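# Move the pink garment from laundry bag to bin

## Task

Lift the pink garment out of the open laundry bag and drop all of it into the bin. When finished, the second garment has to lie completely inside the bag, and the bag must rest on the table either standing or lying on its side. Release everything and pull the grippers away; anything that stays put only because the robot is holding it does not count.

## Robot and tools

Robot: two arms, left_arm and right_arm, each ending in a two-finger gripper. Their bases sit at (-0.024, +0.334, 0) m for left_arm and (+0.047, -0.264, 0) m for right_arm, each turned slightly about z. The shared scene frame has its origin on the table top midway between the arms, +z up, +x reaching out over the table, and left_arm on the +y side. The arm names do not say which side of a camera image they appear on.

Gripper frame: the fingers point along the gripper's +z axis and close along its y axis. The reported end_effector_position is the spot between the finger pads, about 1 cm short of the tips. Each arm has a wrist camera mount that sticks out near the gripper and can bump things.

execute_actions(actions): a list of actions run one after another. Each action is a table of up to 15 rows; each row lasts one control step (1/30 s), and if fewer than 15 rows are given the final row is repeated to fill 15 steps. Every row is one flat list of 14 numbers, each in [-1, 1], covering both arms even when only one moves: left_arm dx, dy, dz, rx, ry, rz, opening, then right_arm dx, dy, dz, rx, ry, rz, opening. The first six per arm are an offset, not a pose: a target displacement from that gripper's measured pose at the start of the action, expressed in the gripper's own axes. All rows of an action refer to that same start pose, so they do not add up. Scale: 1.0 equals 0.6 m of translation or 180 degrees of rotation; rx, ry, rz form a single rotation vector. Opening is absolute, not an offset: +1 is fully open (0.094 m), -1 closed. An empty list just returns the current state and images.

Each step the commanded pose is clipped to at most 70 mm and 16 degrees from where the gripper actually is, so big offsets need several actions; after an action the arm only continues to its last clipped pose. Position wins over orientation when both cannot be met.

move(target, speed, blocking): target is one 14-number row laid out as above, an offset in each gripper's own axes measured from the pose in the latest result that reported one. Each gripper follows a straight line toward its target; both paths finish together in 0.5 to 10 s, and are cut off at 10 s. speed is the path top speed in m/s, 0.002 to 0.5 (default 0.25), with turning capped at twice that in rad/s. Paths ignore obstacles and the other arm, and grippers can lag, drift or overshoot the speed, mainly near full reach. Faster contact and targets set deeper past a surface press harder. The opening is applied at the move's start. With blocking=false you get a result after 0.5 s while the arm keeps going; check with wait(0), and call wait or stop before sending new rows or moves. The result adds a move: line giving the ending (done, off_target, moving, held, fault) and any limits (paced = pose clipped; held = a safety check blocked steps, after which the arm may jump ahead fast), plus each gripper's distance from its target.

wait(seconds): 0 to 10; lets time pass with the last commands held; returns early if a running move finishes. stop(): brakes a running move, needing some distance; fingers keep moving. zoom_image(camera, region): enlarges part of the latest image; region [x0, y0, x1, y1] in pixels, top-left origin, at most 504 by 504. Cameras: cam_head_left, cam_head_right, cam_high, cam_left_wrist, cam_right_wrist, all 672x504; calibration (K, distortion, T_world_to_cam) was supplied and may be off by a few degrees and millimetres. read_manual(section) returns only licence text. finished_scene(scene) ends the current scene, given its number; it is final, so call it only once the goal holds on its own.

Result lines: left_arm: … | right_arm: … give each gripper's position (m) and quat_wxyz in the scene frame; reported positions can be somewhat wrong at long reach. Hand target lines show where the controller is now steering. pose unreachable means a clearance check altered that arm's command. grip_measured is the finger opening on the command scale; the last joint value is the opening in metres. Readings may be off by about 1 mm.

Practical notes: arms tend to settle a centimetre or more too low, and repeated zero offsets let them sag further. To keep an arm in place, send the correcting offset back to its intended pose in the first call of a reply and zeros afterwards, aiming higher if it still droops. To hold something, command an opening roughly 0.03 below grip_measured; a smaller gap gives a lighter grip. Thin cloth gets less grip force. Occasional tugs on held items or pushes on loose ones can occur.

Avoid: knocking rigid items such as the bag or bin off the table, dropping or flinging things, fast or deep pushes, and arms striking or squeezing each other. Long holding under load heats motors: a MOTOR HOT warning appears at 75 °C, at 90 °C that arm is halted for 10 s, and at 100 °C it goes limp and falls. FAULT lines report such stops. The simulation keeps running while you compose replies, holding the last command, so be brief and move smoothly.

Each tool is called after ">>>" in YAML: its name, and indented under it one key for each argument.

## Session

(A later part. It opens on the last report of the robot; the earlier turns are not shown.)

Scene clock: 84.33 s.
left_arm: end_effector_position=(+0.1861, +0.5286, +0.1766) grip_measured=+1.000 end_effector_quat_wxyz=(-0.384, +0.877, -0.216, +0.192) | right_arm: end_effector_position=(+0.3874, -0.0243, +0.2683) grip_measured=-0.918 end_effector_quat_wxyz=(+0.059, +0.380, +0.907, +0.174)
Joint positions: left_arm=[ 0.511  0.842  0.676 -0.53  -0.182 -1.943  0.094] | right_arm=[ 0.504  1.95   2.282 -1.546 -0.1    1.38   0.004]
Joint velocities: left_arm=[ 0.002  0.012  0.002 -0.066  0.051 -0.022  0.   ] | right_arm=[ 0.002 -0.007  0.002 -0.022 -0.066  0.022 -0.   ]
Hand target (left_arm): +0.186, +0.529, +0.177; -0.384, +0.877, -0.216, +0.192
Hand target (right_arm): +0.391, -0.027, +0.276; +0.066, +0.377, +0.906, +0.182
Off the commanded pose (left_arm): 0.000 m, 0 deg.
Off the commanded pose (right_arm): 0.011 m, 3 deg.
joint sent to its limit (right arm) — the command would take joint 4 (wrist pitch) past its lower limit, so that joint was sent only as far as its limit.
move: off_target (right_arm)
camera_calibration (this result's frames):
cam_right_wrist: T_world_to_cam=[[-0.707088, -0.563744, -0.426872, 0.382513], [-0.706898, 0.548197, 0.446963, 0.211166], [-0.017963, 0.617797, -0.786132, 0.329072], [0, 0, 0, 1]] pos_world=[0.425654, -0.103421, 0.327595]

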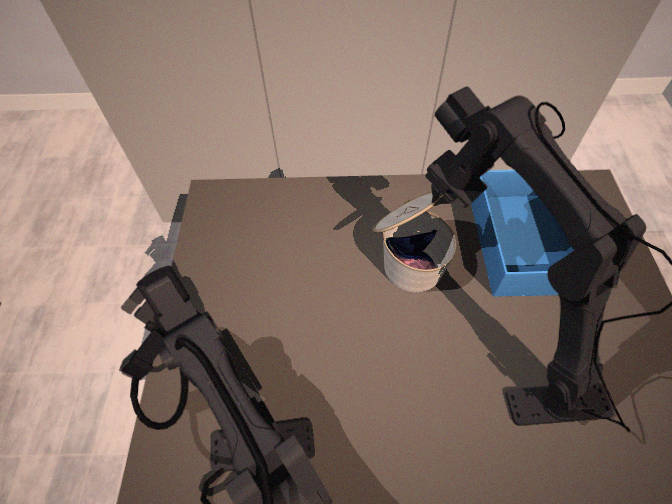

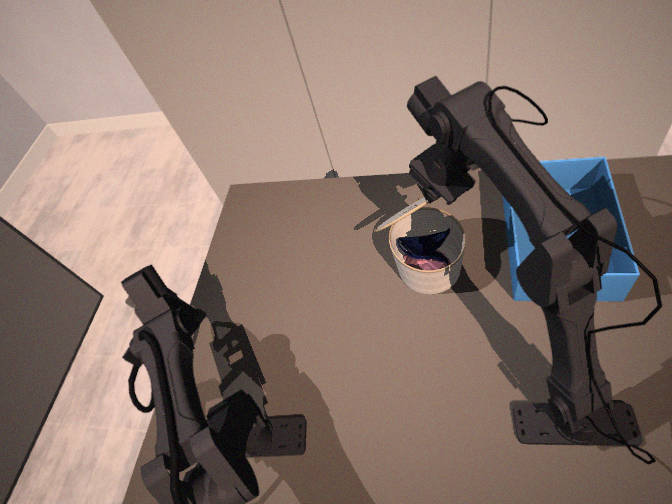

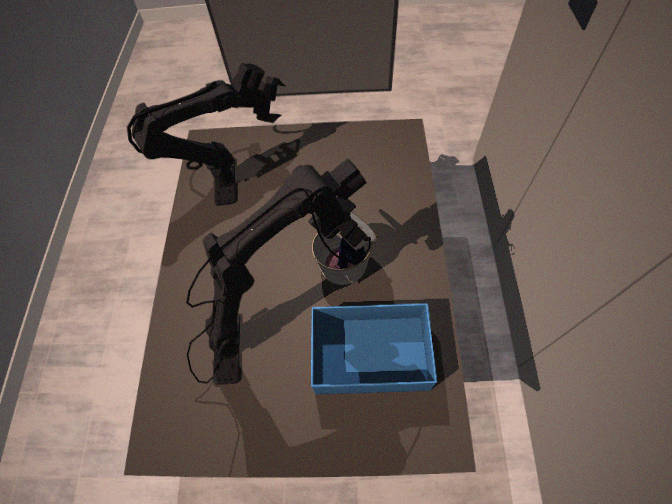

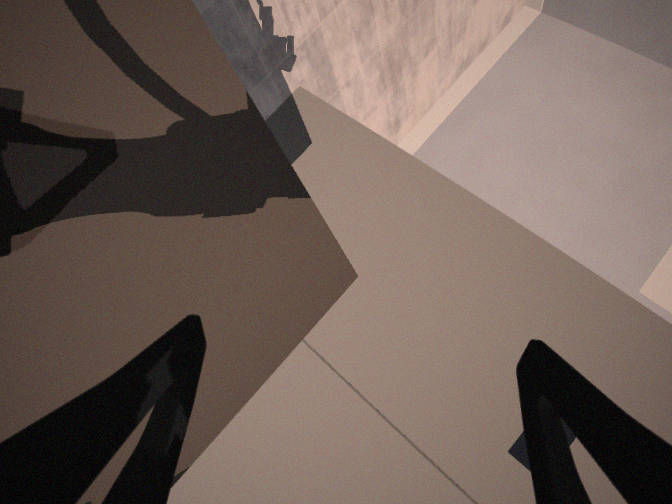

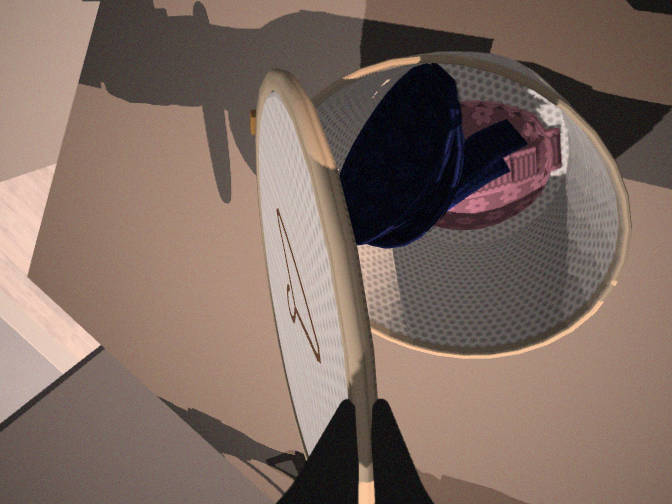

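>>> move:
  target: [0,0,0,0,0,0,1,0,0.03,0.03,0,0,0,-0.4]
  speed: 0.08

>>> move:
  target: [0,0,0,0,0,0,1,-0.03,0.2,0.05,-0.08,0,0,0.2]
  speed: 0.08

Scene clock: 93.97 s.
left_arm: end_effector_position=(+0.1861, +0.5286, +0.1766) grip_measured=+1.000 end_effector_quat_wxyz=(-0.384, +0.877, -0.216, +0.192) | right_arm: end_effector_position=(+0.4006, -0.0130, +0.2466) grip_measured=-0.401 end_effector_quat_wxyz=(+0.046, +0.382, +0.910, +0.158)
Joint positions: left_arm=[ 0.511  0.842  0.676 -0.53  -0.182 -1.943  0.094] | right_arm=[ 0.509  2.039  2.33  -1.546 -0.1    1.385  0.028]
Joint velocities: left_arm=[ 0.002 -0.002  0.007  0.022 -0.037  0.007  0.   ] | right_arm=[-0.007  0.002 -0.017  0.051  0.022 -0.037  0.001]
Hand target (left_arm): +0.186, +0.529, +0.177; -0.384, +0.877, -0.216, +0.192
Hand target (right_arm): +0.403, -0.008, +0.257; +0.059, +0.380, +0.907, +0.175
Off the commanded pose (left_arm): 0.000 m, 0 deg.
Off the commanded pose (right_arm): 0.013 m, 2 deg.
move: off_target (right_arm)
camera_calibration (this result's frames):
cam_right_wrist: T_world_to_cam=[[-0.721013, -0.573047, -0.389561, 0.385181], [-0.691328, 0.556798, 0.46048, 0.214606], [-0.0469704, 0.601326, -0.797622, 0.319467], [0, 0, 0, 1]] pos_world=[0.441089, -0.0908691, 0.306044]

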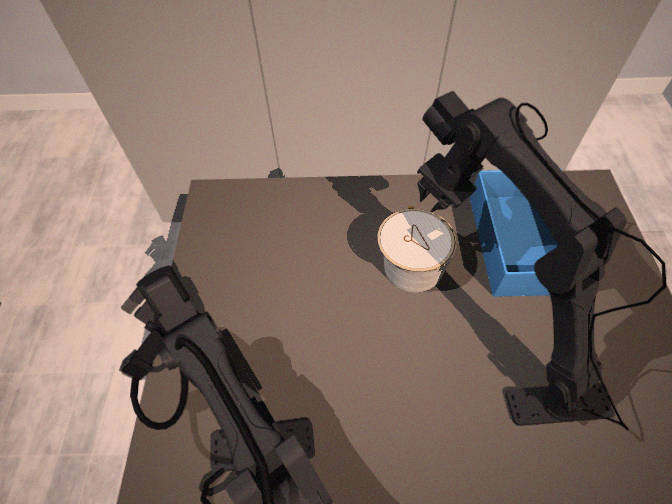

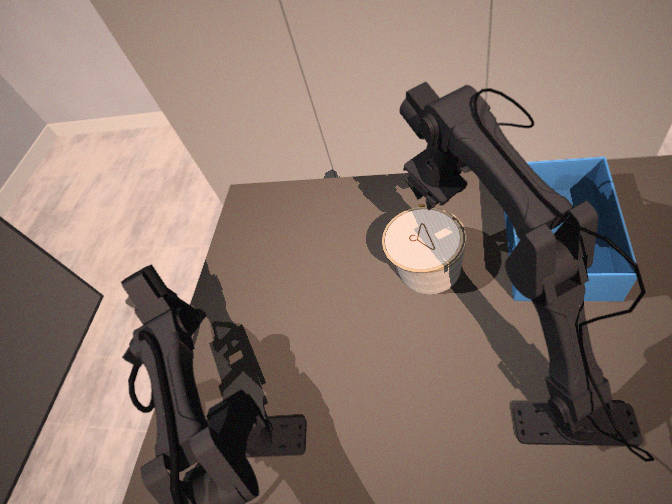

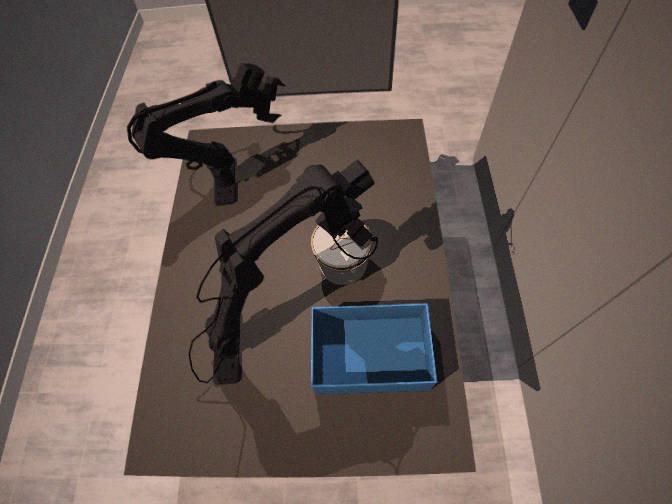

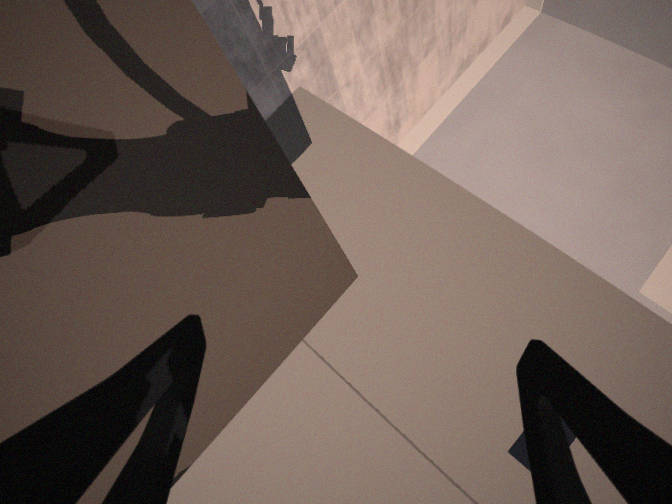

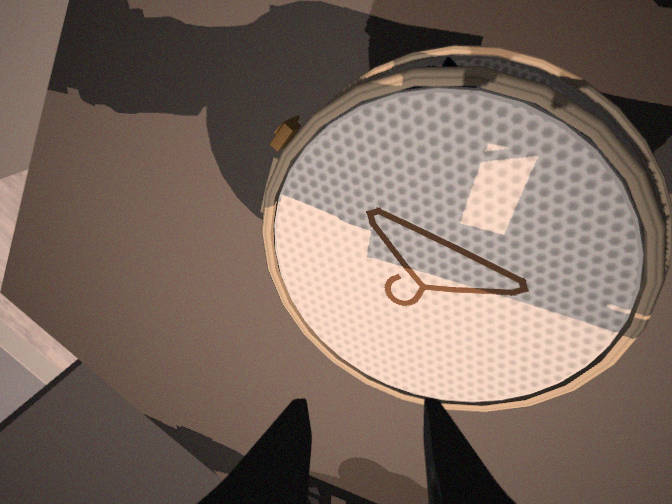

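Scene clock: 96.07 s.
left_arm: end_effector_position=(+0.1861, +0.5286, +0.1766) grip_measured=+1.000 end_effector_quat_wxyz=(-0.384, +0.877, -0.216, +0.192) | right_arm: end_effector_position=(+0.4948, +0.0554, +0.2387) grip_measured=+0.199 end_effector_quat_wxyz=(+0.096, +0.377, +0.881, +0.268)
Joint positions: left_arm=[ 0.511  0.842  0.676 -0.53  -0.182 -1.943  0.094] | right_arm=[ 0.509  2.426  2.851 -1.432 -0.136  1.421  0.056]
Joint velocities: left_arm=[ 0.002  0.007 -0.007  0.007 -0.007  0.007  0.   ] | right_arm=[ 0.002 -0.002  0.007  0.037  0.066  0.051 -0.   ]
Hand target (left_arm): +0.186, +0.529, +0.177; -0.384, +0.877, -0.216, +0.192
Hand target (right_arm): +0.498, +0.060, +0.254; +0.107, +0.373, +0.874, +0.293
Off the commanded pose (left_arm): 0.000 m, 0 deg.
Off the commanded pose (right_arm): 0.019 m, 1 deg.
elbow stopped short (right arm): the move would have taken joint 3 (elbow) straighter than the controller allows; a more bent joint 3 avoids this.
move: off_target (right_arm)
camera_calibration (this result's frames):
cam_right_wrist: T_world_to_cam=[[-0.640881, -0.475058, -0.602986, 0.495142], [-0.761414, 0.493236, 0.420673, 0.292991], [0.0975703, 0.728723, -0.677822, 0.169328], [0, 0, 0, 1]] pos_world=[0.523893, -0.032686, 0.290084]

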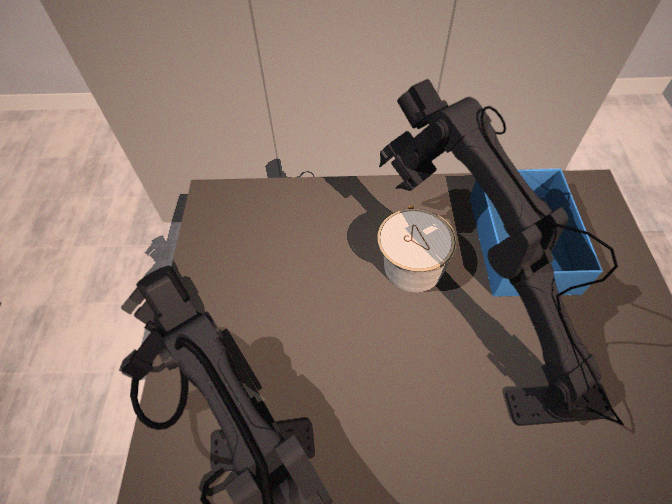

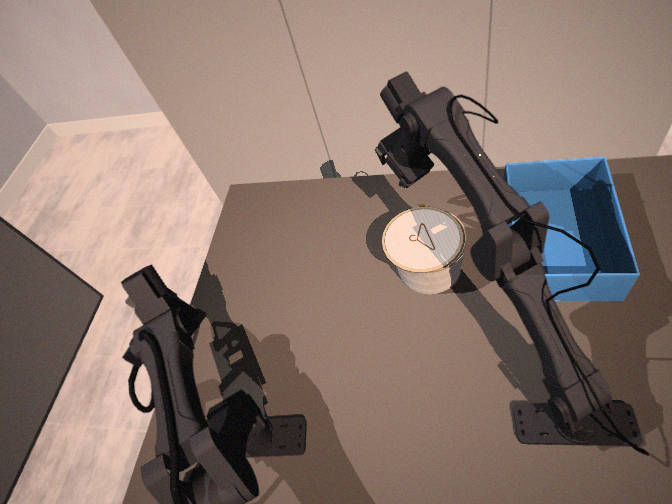

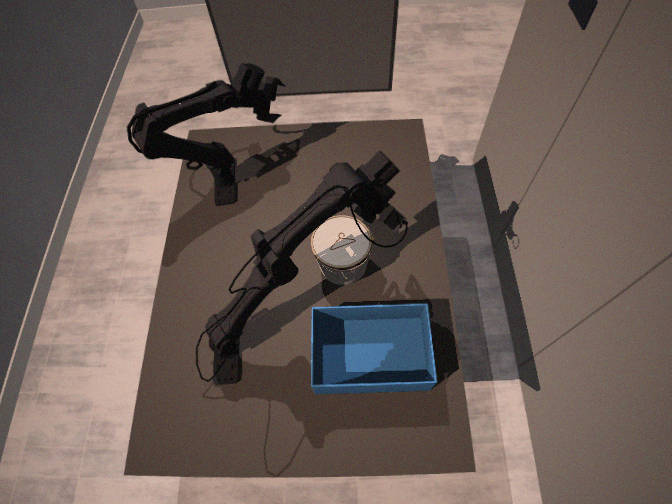

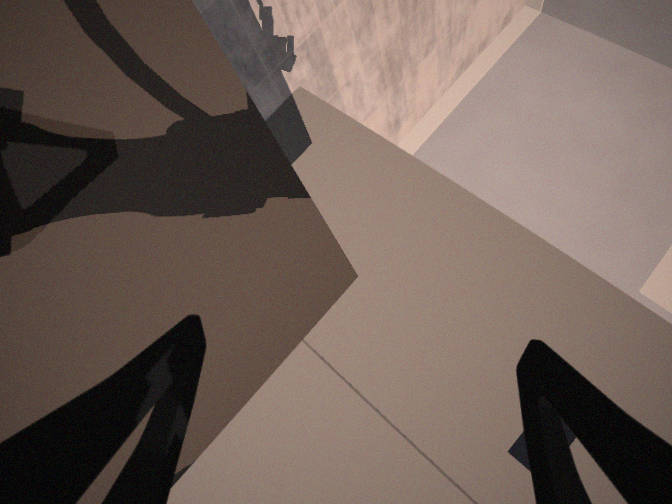

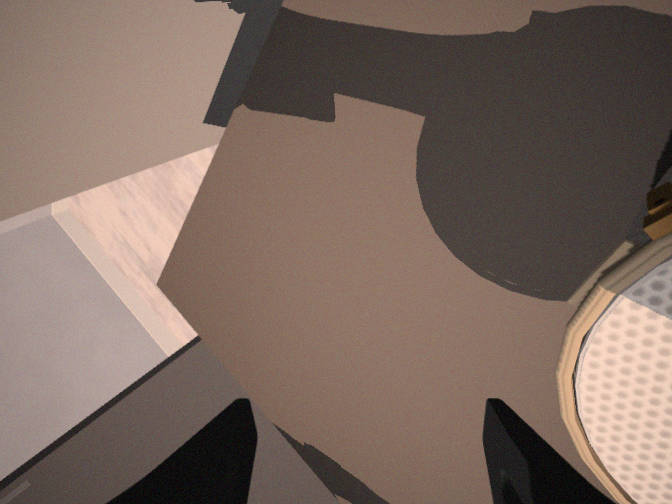

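>>> move:
  target: [0,0,0,0,0,0,1,0.038,-0.343,-0.065,0.07,0,0,-0.4]

Scene clock: 107.33 s.
left_arm: end_effector_position=(+0.1861, +0.5286, +0.1766) grip_measured=+1.000 end_effector_quat_wxyz=(-0.384, +0.877, -0.216, +0.192) | right_arm: end_effector_position=(+0.3349, -0.0585, +0.1558) grip_measured=-0.399 end_effector_quat_wxyz=(+0.035, +0.387, +0.908, +0.156)
Joint positions: left_arm=[ 0.511  0.842  0.676 -0.53  -0.182 -1.943  0.094] | right_arm=[ 0.491  1.603  1.402 -1.071 -0.122  1.379  0.028]
Joint velocities: left_arm=[-0.002 -0.007  0.002 -0.066 -0.066 -0.037  0.   ] | right_arm=[ 0.002 -0.017  0.022  0.051 -0.051 -0.081  0.001]
Hand target (left_arm): +0.186, +0.529, +0.177; -0.384, +0.877, -0.216, +0.192
Hand target (right_arm): +0.340, -0.063, +0.165; +0.055, +0.384, +0.906, +0.169
Off the commanded pose (left_arm): 0.000 m, 0 deg.
Off the commanded pose (right_arm): 0.006 m, 3 deg.
move: off_target (right_arm)
camera_calibration (this result's frames):
cam_right_wrist: T_world_to_cam=[[-0.73375, -0.566078, -0.375721, 0.27889], [-0.676529, 0.557788, 0.480812, 0.228233], [-0.0626043, 0.606982, -0.792246, 0.276109], [0, 0, 0, 1]] pos_world=[0.376328, -0.137026, 0.213794]

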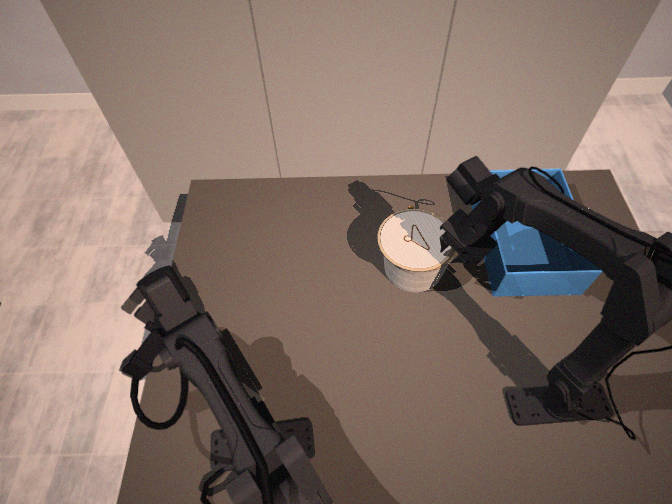

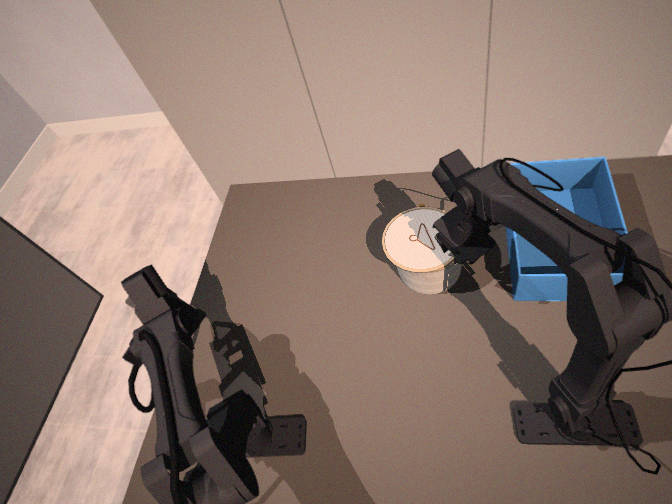

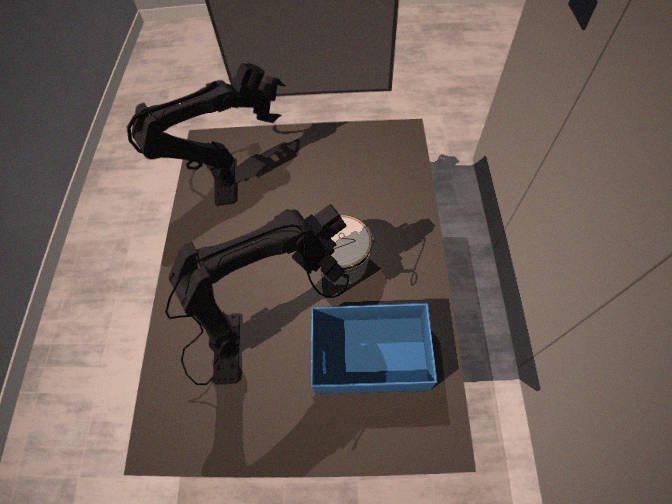

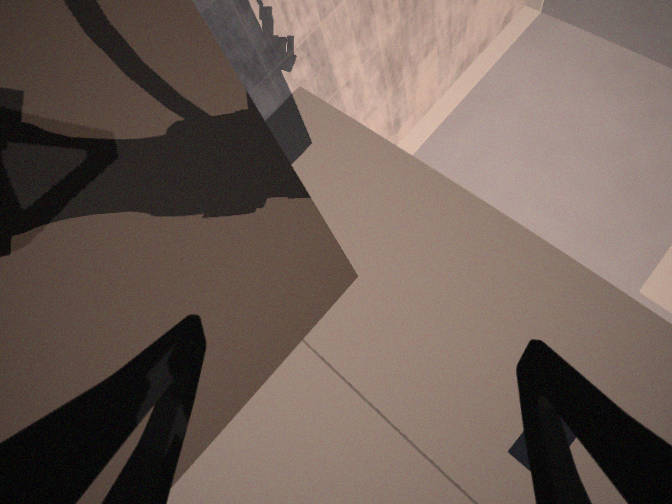

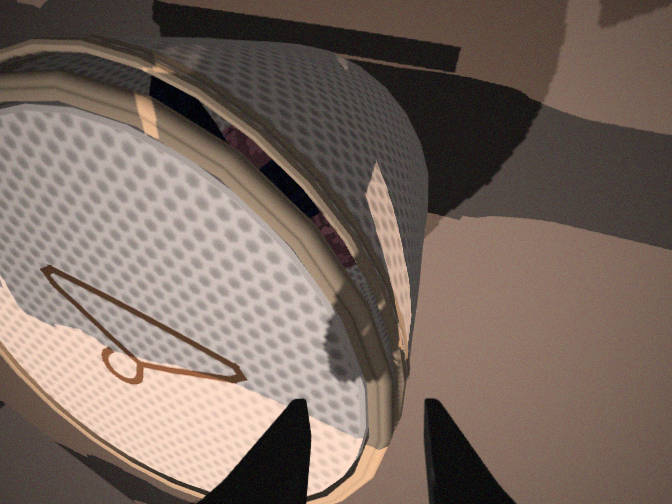

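>>> execute_actions:
  actions:
    - [[0,0,0,0,0,0,1,0.01,-0.004,0.028,0,0,0,-0.5]]
    - [[0,0,0,0,0,0,1,0,0,0,0,0,0,-0.92]]

>>> move:
  target: [0,0,0,0,0,0,1,0.095,-0.125,-0.08,0,0,0,-0.92]
  speed: 0.06

Scene clock: 114.07 s.
left_arm: end_effector_position=(+0.1861, +0.5286, +0.1766) grip_measured=+1.000 end_effector_quat_wxyz=(-0.384, +0.877, -0.216, +0.192) | right_arm: end_effector_position=(+0.3302, -0.0545, +0.1393) grip_measured=-0.907 end_effector_quat_wxyz=(+0.029, +0.386, +0.909, +0.152)
Joint positions: left_arm=[ 0.511  0.842  0.676 -0.53  -0.182 -1.943  0.094] | right_arm=[ 0.508  1.608  1.344 -1.02  -0.122  1.394  0.004]
Joint velocities: left_arm=[-0.007 -0.007 -0.007  0.007 -0.022 -0.095  0.   ] | right_arm=[-0.007  0.002 -0.012 -0.037  0.051  0.022 -0.001]
Hand target (left_arm): +0.186, +0.529, +0.177; -0.384, +0.877, -0.216, +0.192
Hand target (right_arm): +0.330, -0.054, +0.139; +0.029, +0.386, +0.909, +0.152
Off the commanded pose (left_arm): 0.000 m, 0 deg.
Off the commanded pose (right_arm): 0.000 m, 0 deg.
camera_calibration (this result's frames):
cam_right_wrist: T_world_to_cam=[[-0.737231, -0.569313, -0.363832, 0.270868], [-0.671479, 0.557699, 0.487943, 0.228107], [-0.0748839, 0.604032, -0.793434, 0.264317], [0, 0, 0, 1]] pos_world=[0.372654, -0.132662, 0.196966]

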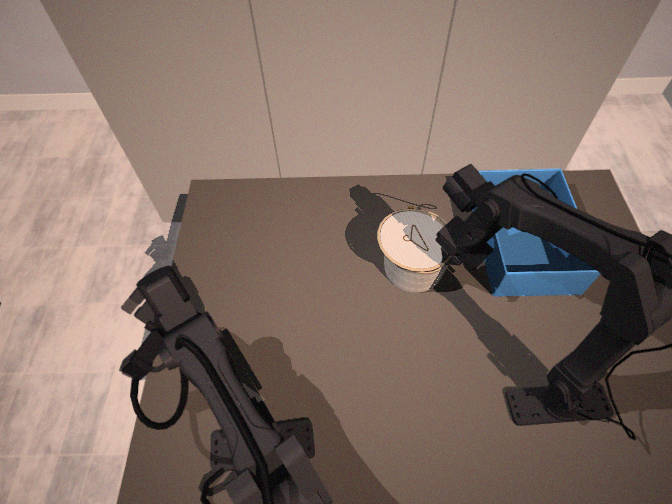

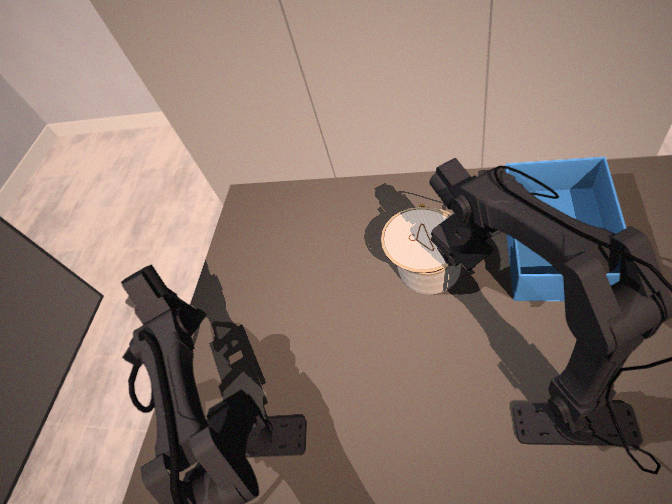

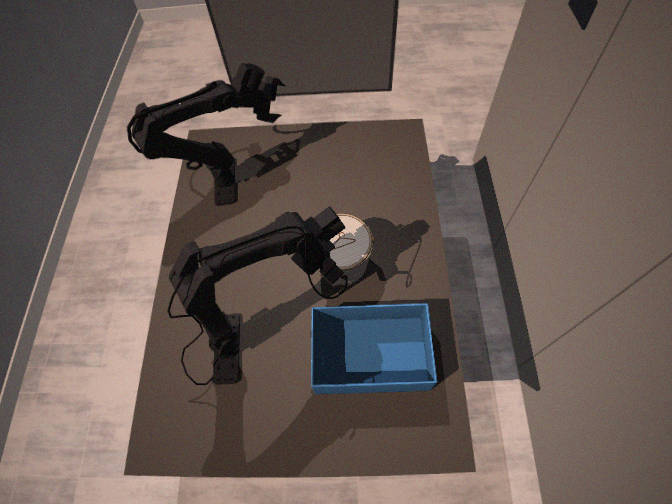

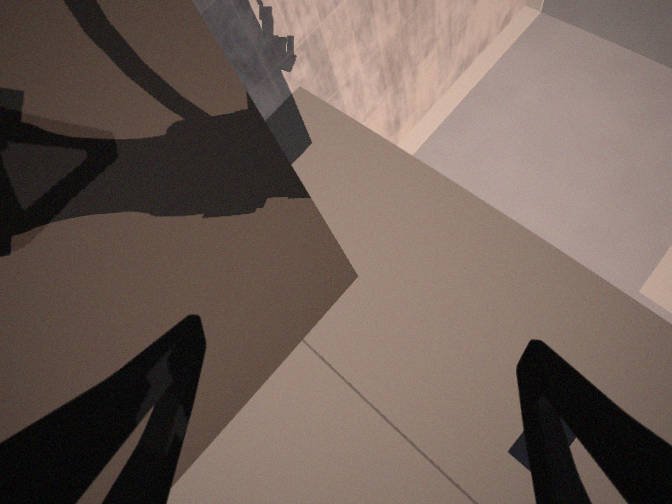

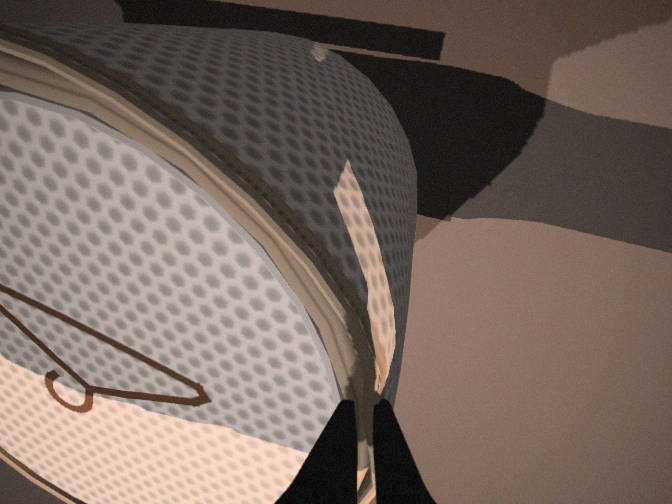

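Scene clock: 116.17 s.
left_arm: end_effector_position=(+0.1861, +0.5286, +0.1766) grip_measured=+1.000 end_effector_quat_wxyz=(-0.384, +0.877, -0.216, +0.192) | right_arm: end_effector_position=(+0.2355, -0.0700, +0.1672) grip_measured=-0.919 end_effector_quat_wxyz=(+0.020, +0.385, +0.909, +0.157)
Joint positions: left_arm=[ 0.511  0.842  0.676 -0.53  -0.182 -1.943  0.094] | right_arm=[ 0.668  1.286  1.171 -1.152 -0.096  1.548  0.004]
Joint velocities: left_arm=[-0.002  0.007 -0.012 -0.051  0.022 -0.051  0.   ] | right_arm=[ 0.012 -0.017 -0.017 -0.051 -0.007  0.022  0.   ]
Hand target (left_arm): +0.186, +0.529, +0.177; -0.384, +0.877, -0.216, +0.192
Hand target (right_arm): +0.231, -0.075, +0.170; +0.026, +0.387, +0.909, +0.155
Off the commanded pose (left_arm): 0.000 m, 0 deg.
Off the commanded pose (right_arm): 0.008 m, 1 deg.
move: done
camera_calibration (this result's frames):
cam_right_wrist: T_world_to_cam=[[-0.737909, -0.567909, -0.364651, 0.202749], [-0.669194, 0.545566, 0.504517, 0.155396], [-0.0875783, 0.616309, -0.782619, 0.290838], [0, 0, 0, 1]] pos_world=[0.279071, -0.148881, 0.223148]

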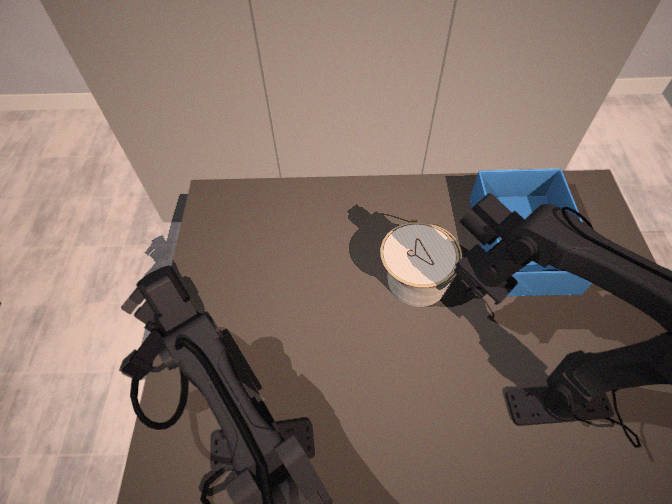

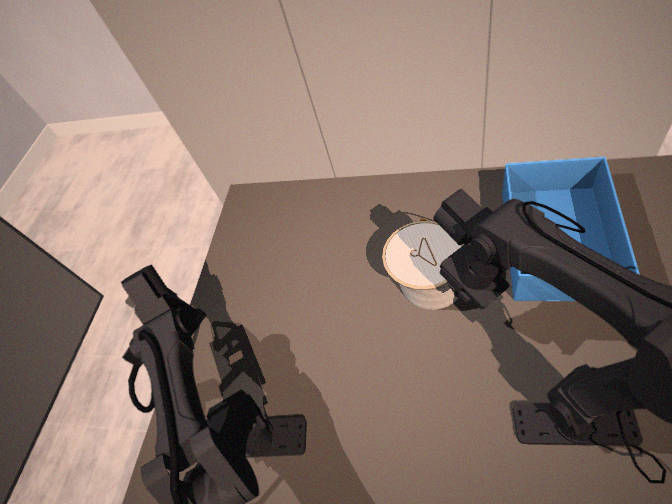

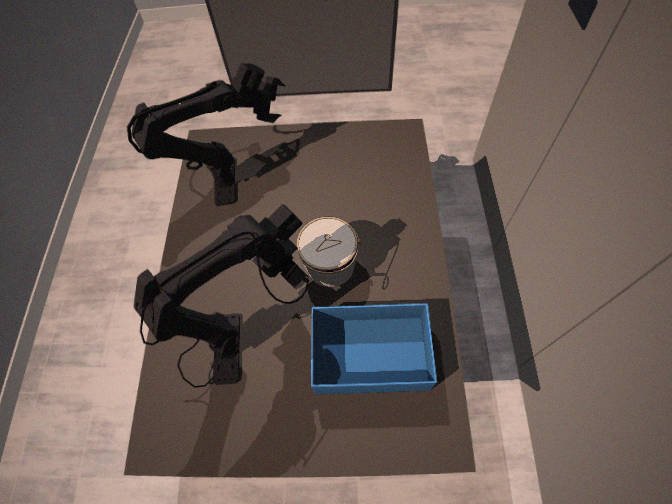

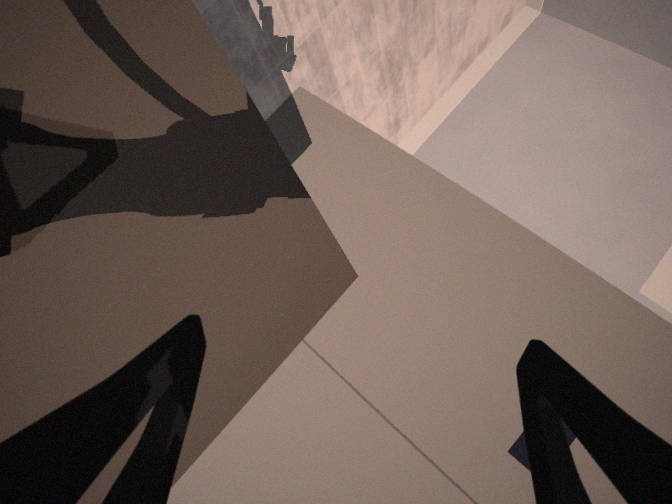

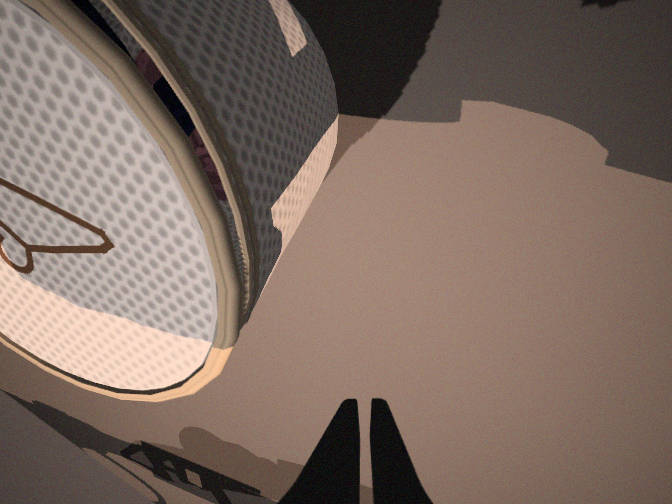

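>>> move:
  target: [0,0,0,0,0,0,1,-0.058,0.066,0.035,-0.06,-0.02,0,-0.5]
  speed: 0.1

Scene clock: 125.07 s.
left_arm: end_effector_position=(+0.1861, +0.5286, +0.1766) grip_measured=+1.000 end_effector_quat_wxyz=(-0.384, +0.877, -0.216, +0.192) | right_arm: end_effector_position=(+0.2840, -0.0611, +0.1574) grip_measured=-0.501 end_effector_quat_wxyz=(+0.074, +0.388, +0.890, +0.229)
Joint positions: left_arm=[ 0.511  0.842  0.676 -0.53  -0.182 -1.943  0.094] | right_arm=[ 0.589  1.286  1.067 -0.875 -0.09   1.498  0.023]
Joint velocities: left_arm=[-0.002 -0.007  0.012 -0.037  0.022  0.007  0.   ] | right_arm=[-0.007  0.007 -0.012 -0.022  0.022 -0.022 -0.   ]
Hand target (left_arm): +0.186, +0.529, +0.177; -0.384, +0.877, -0.216, +0.192
Hand target (right_arm): +0.290, -0.063, +0.156; +0.085, +0.387, +0.889, +0.229
Off the commanded pose (left_arm): 0.000 m, 0 deg.
Off the commanded pose (right_arm): 0.007 m, 1 deg.
move: done
camera_calibration (this result's frames):
cam_right_wrist: T_world_to_cam=[[-0.688758, -0.500248, -0.524752, 0.255436], [-0.723219, 0.524663, 0.44909, 0.210713], [0.0506613, 0.688825, -0.723155, 0.237645], [0, 0, 0, 1]] pos_world=[0.316286, -0.146468, 0.211266]

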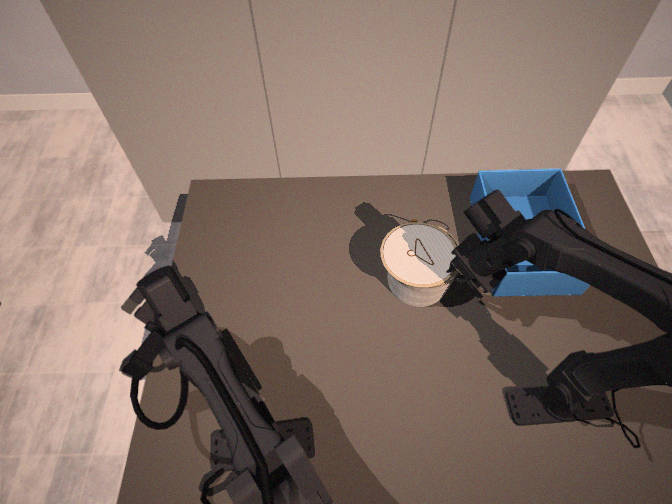

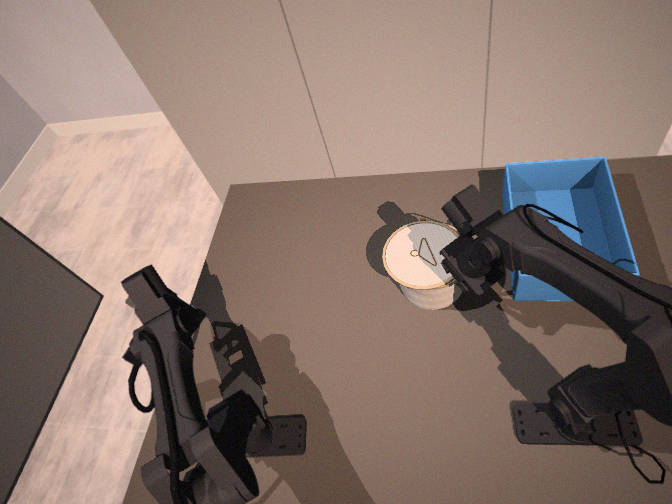

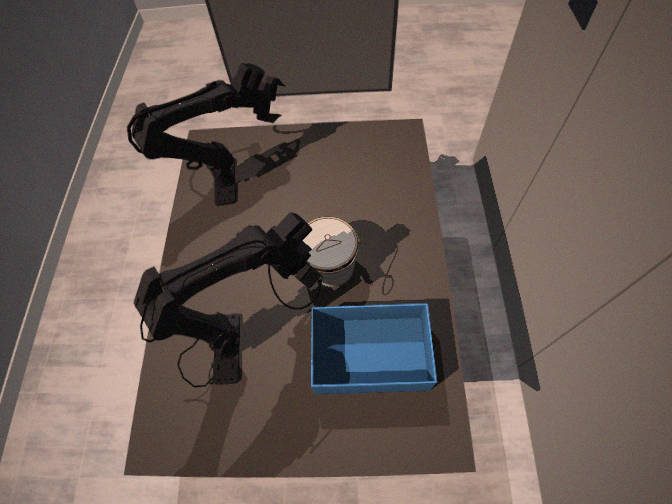

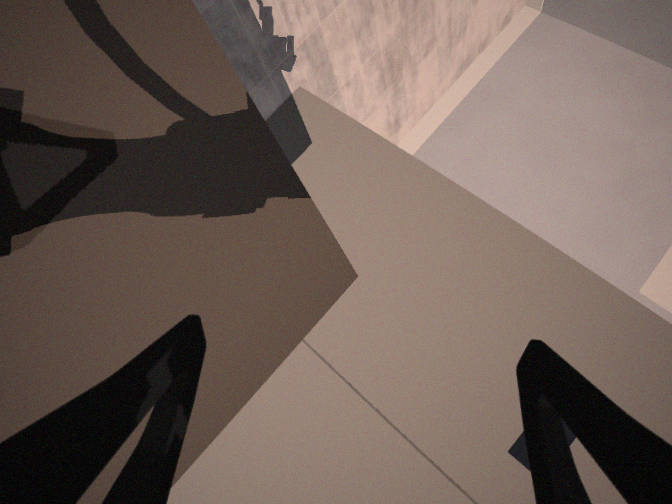

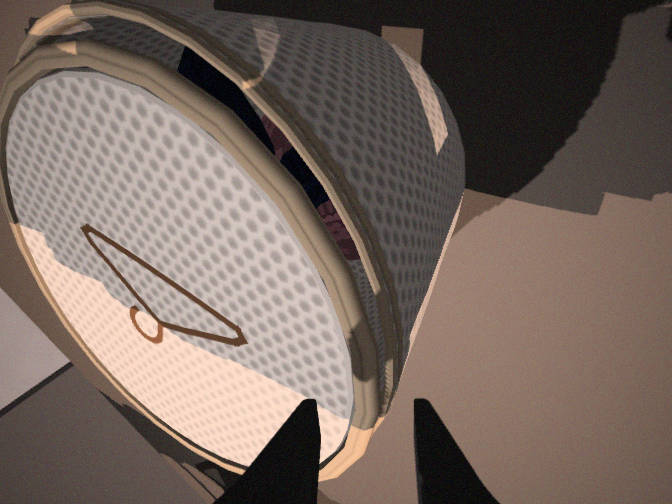

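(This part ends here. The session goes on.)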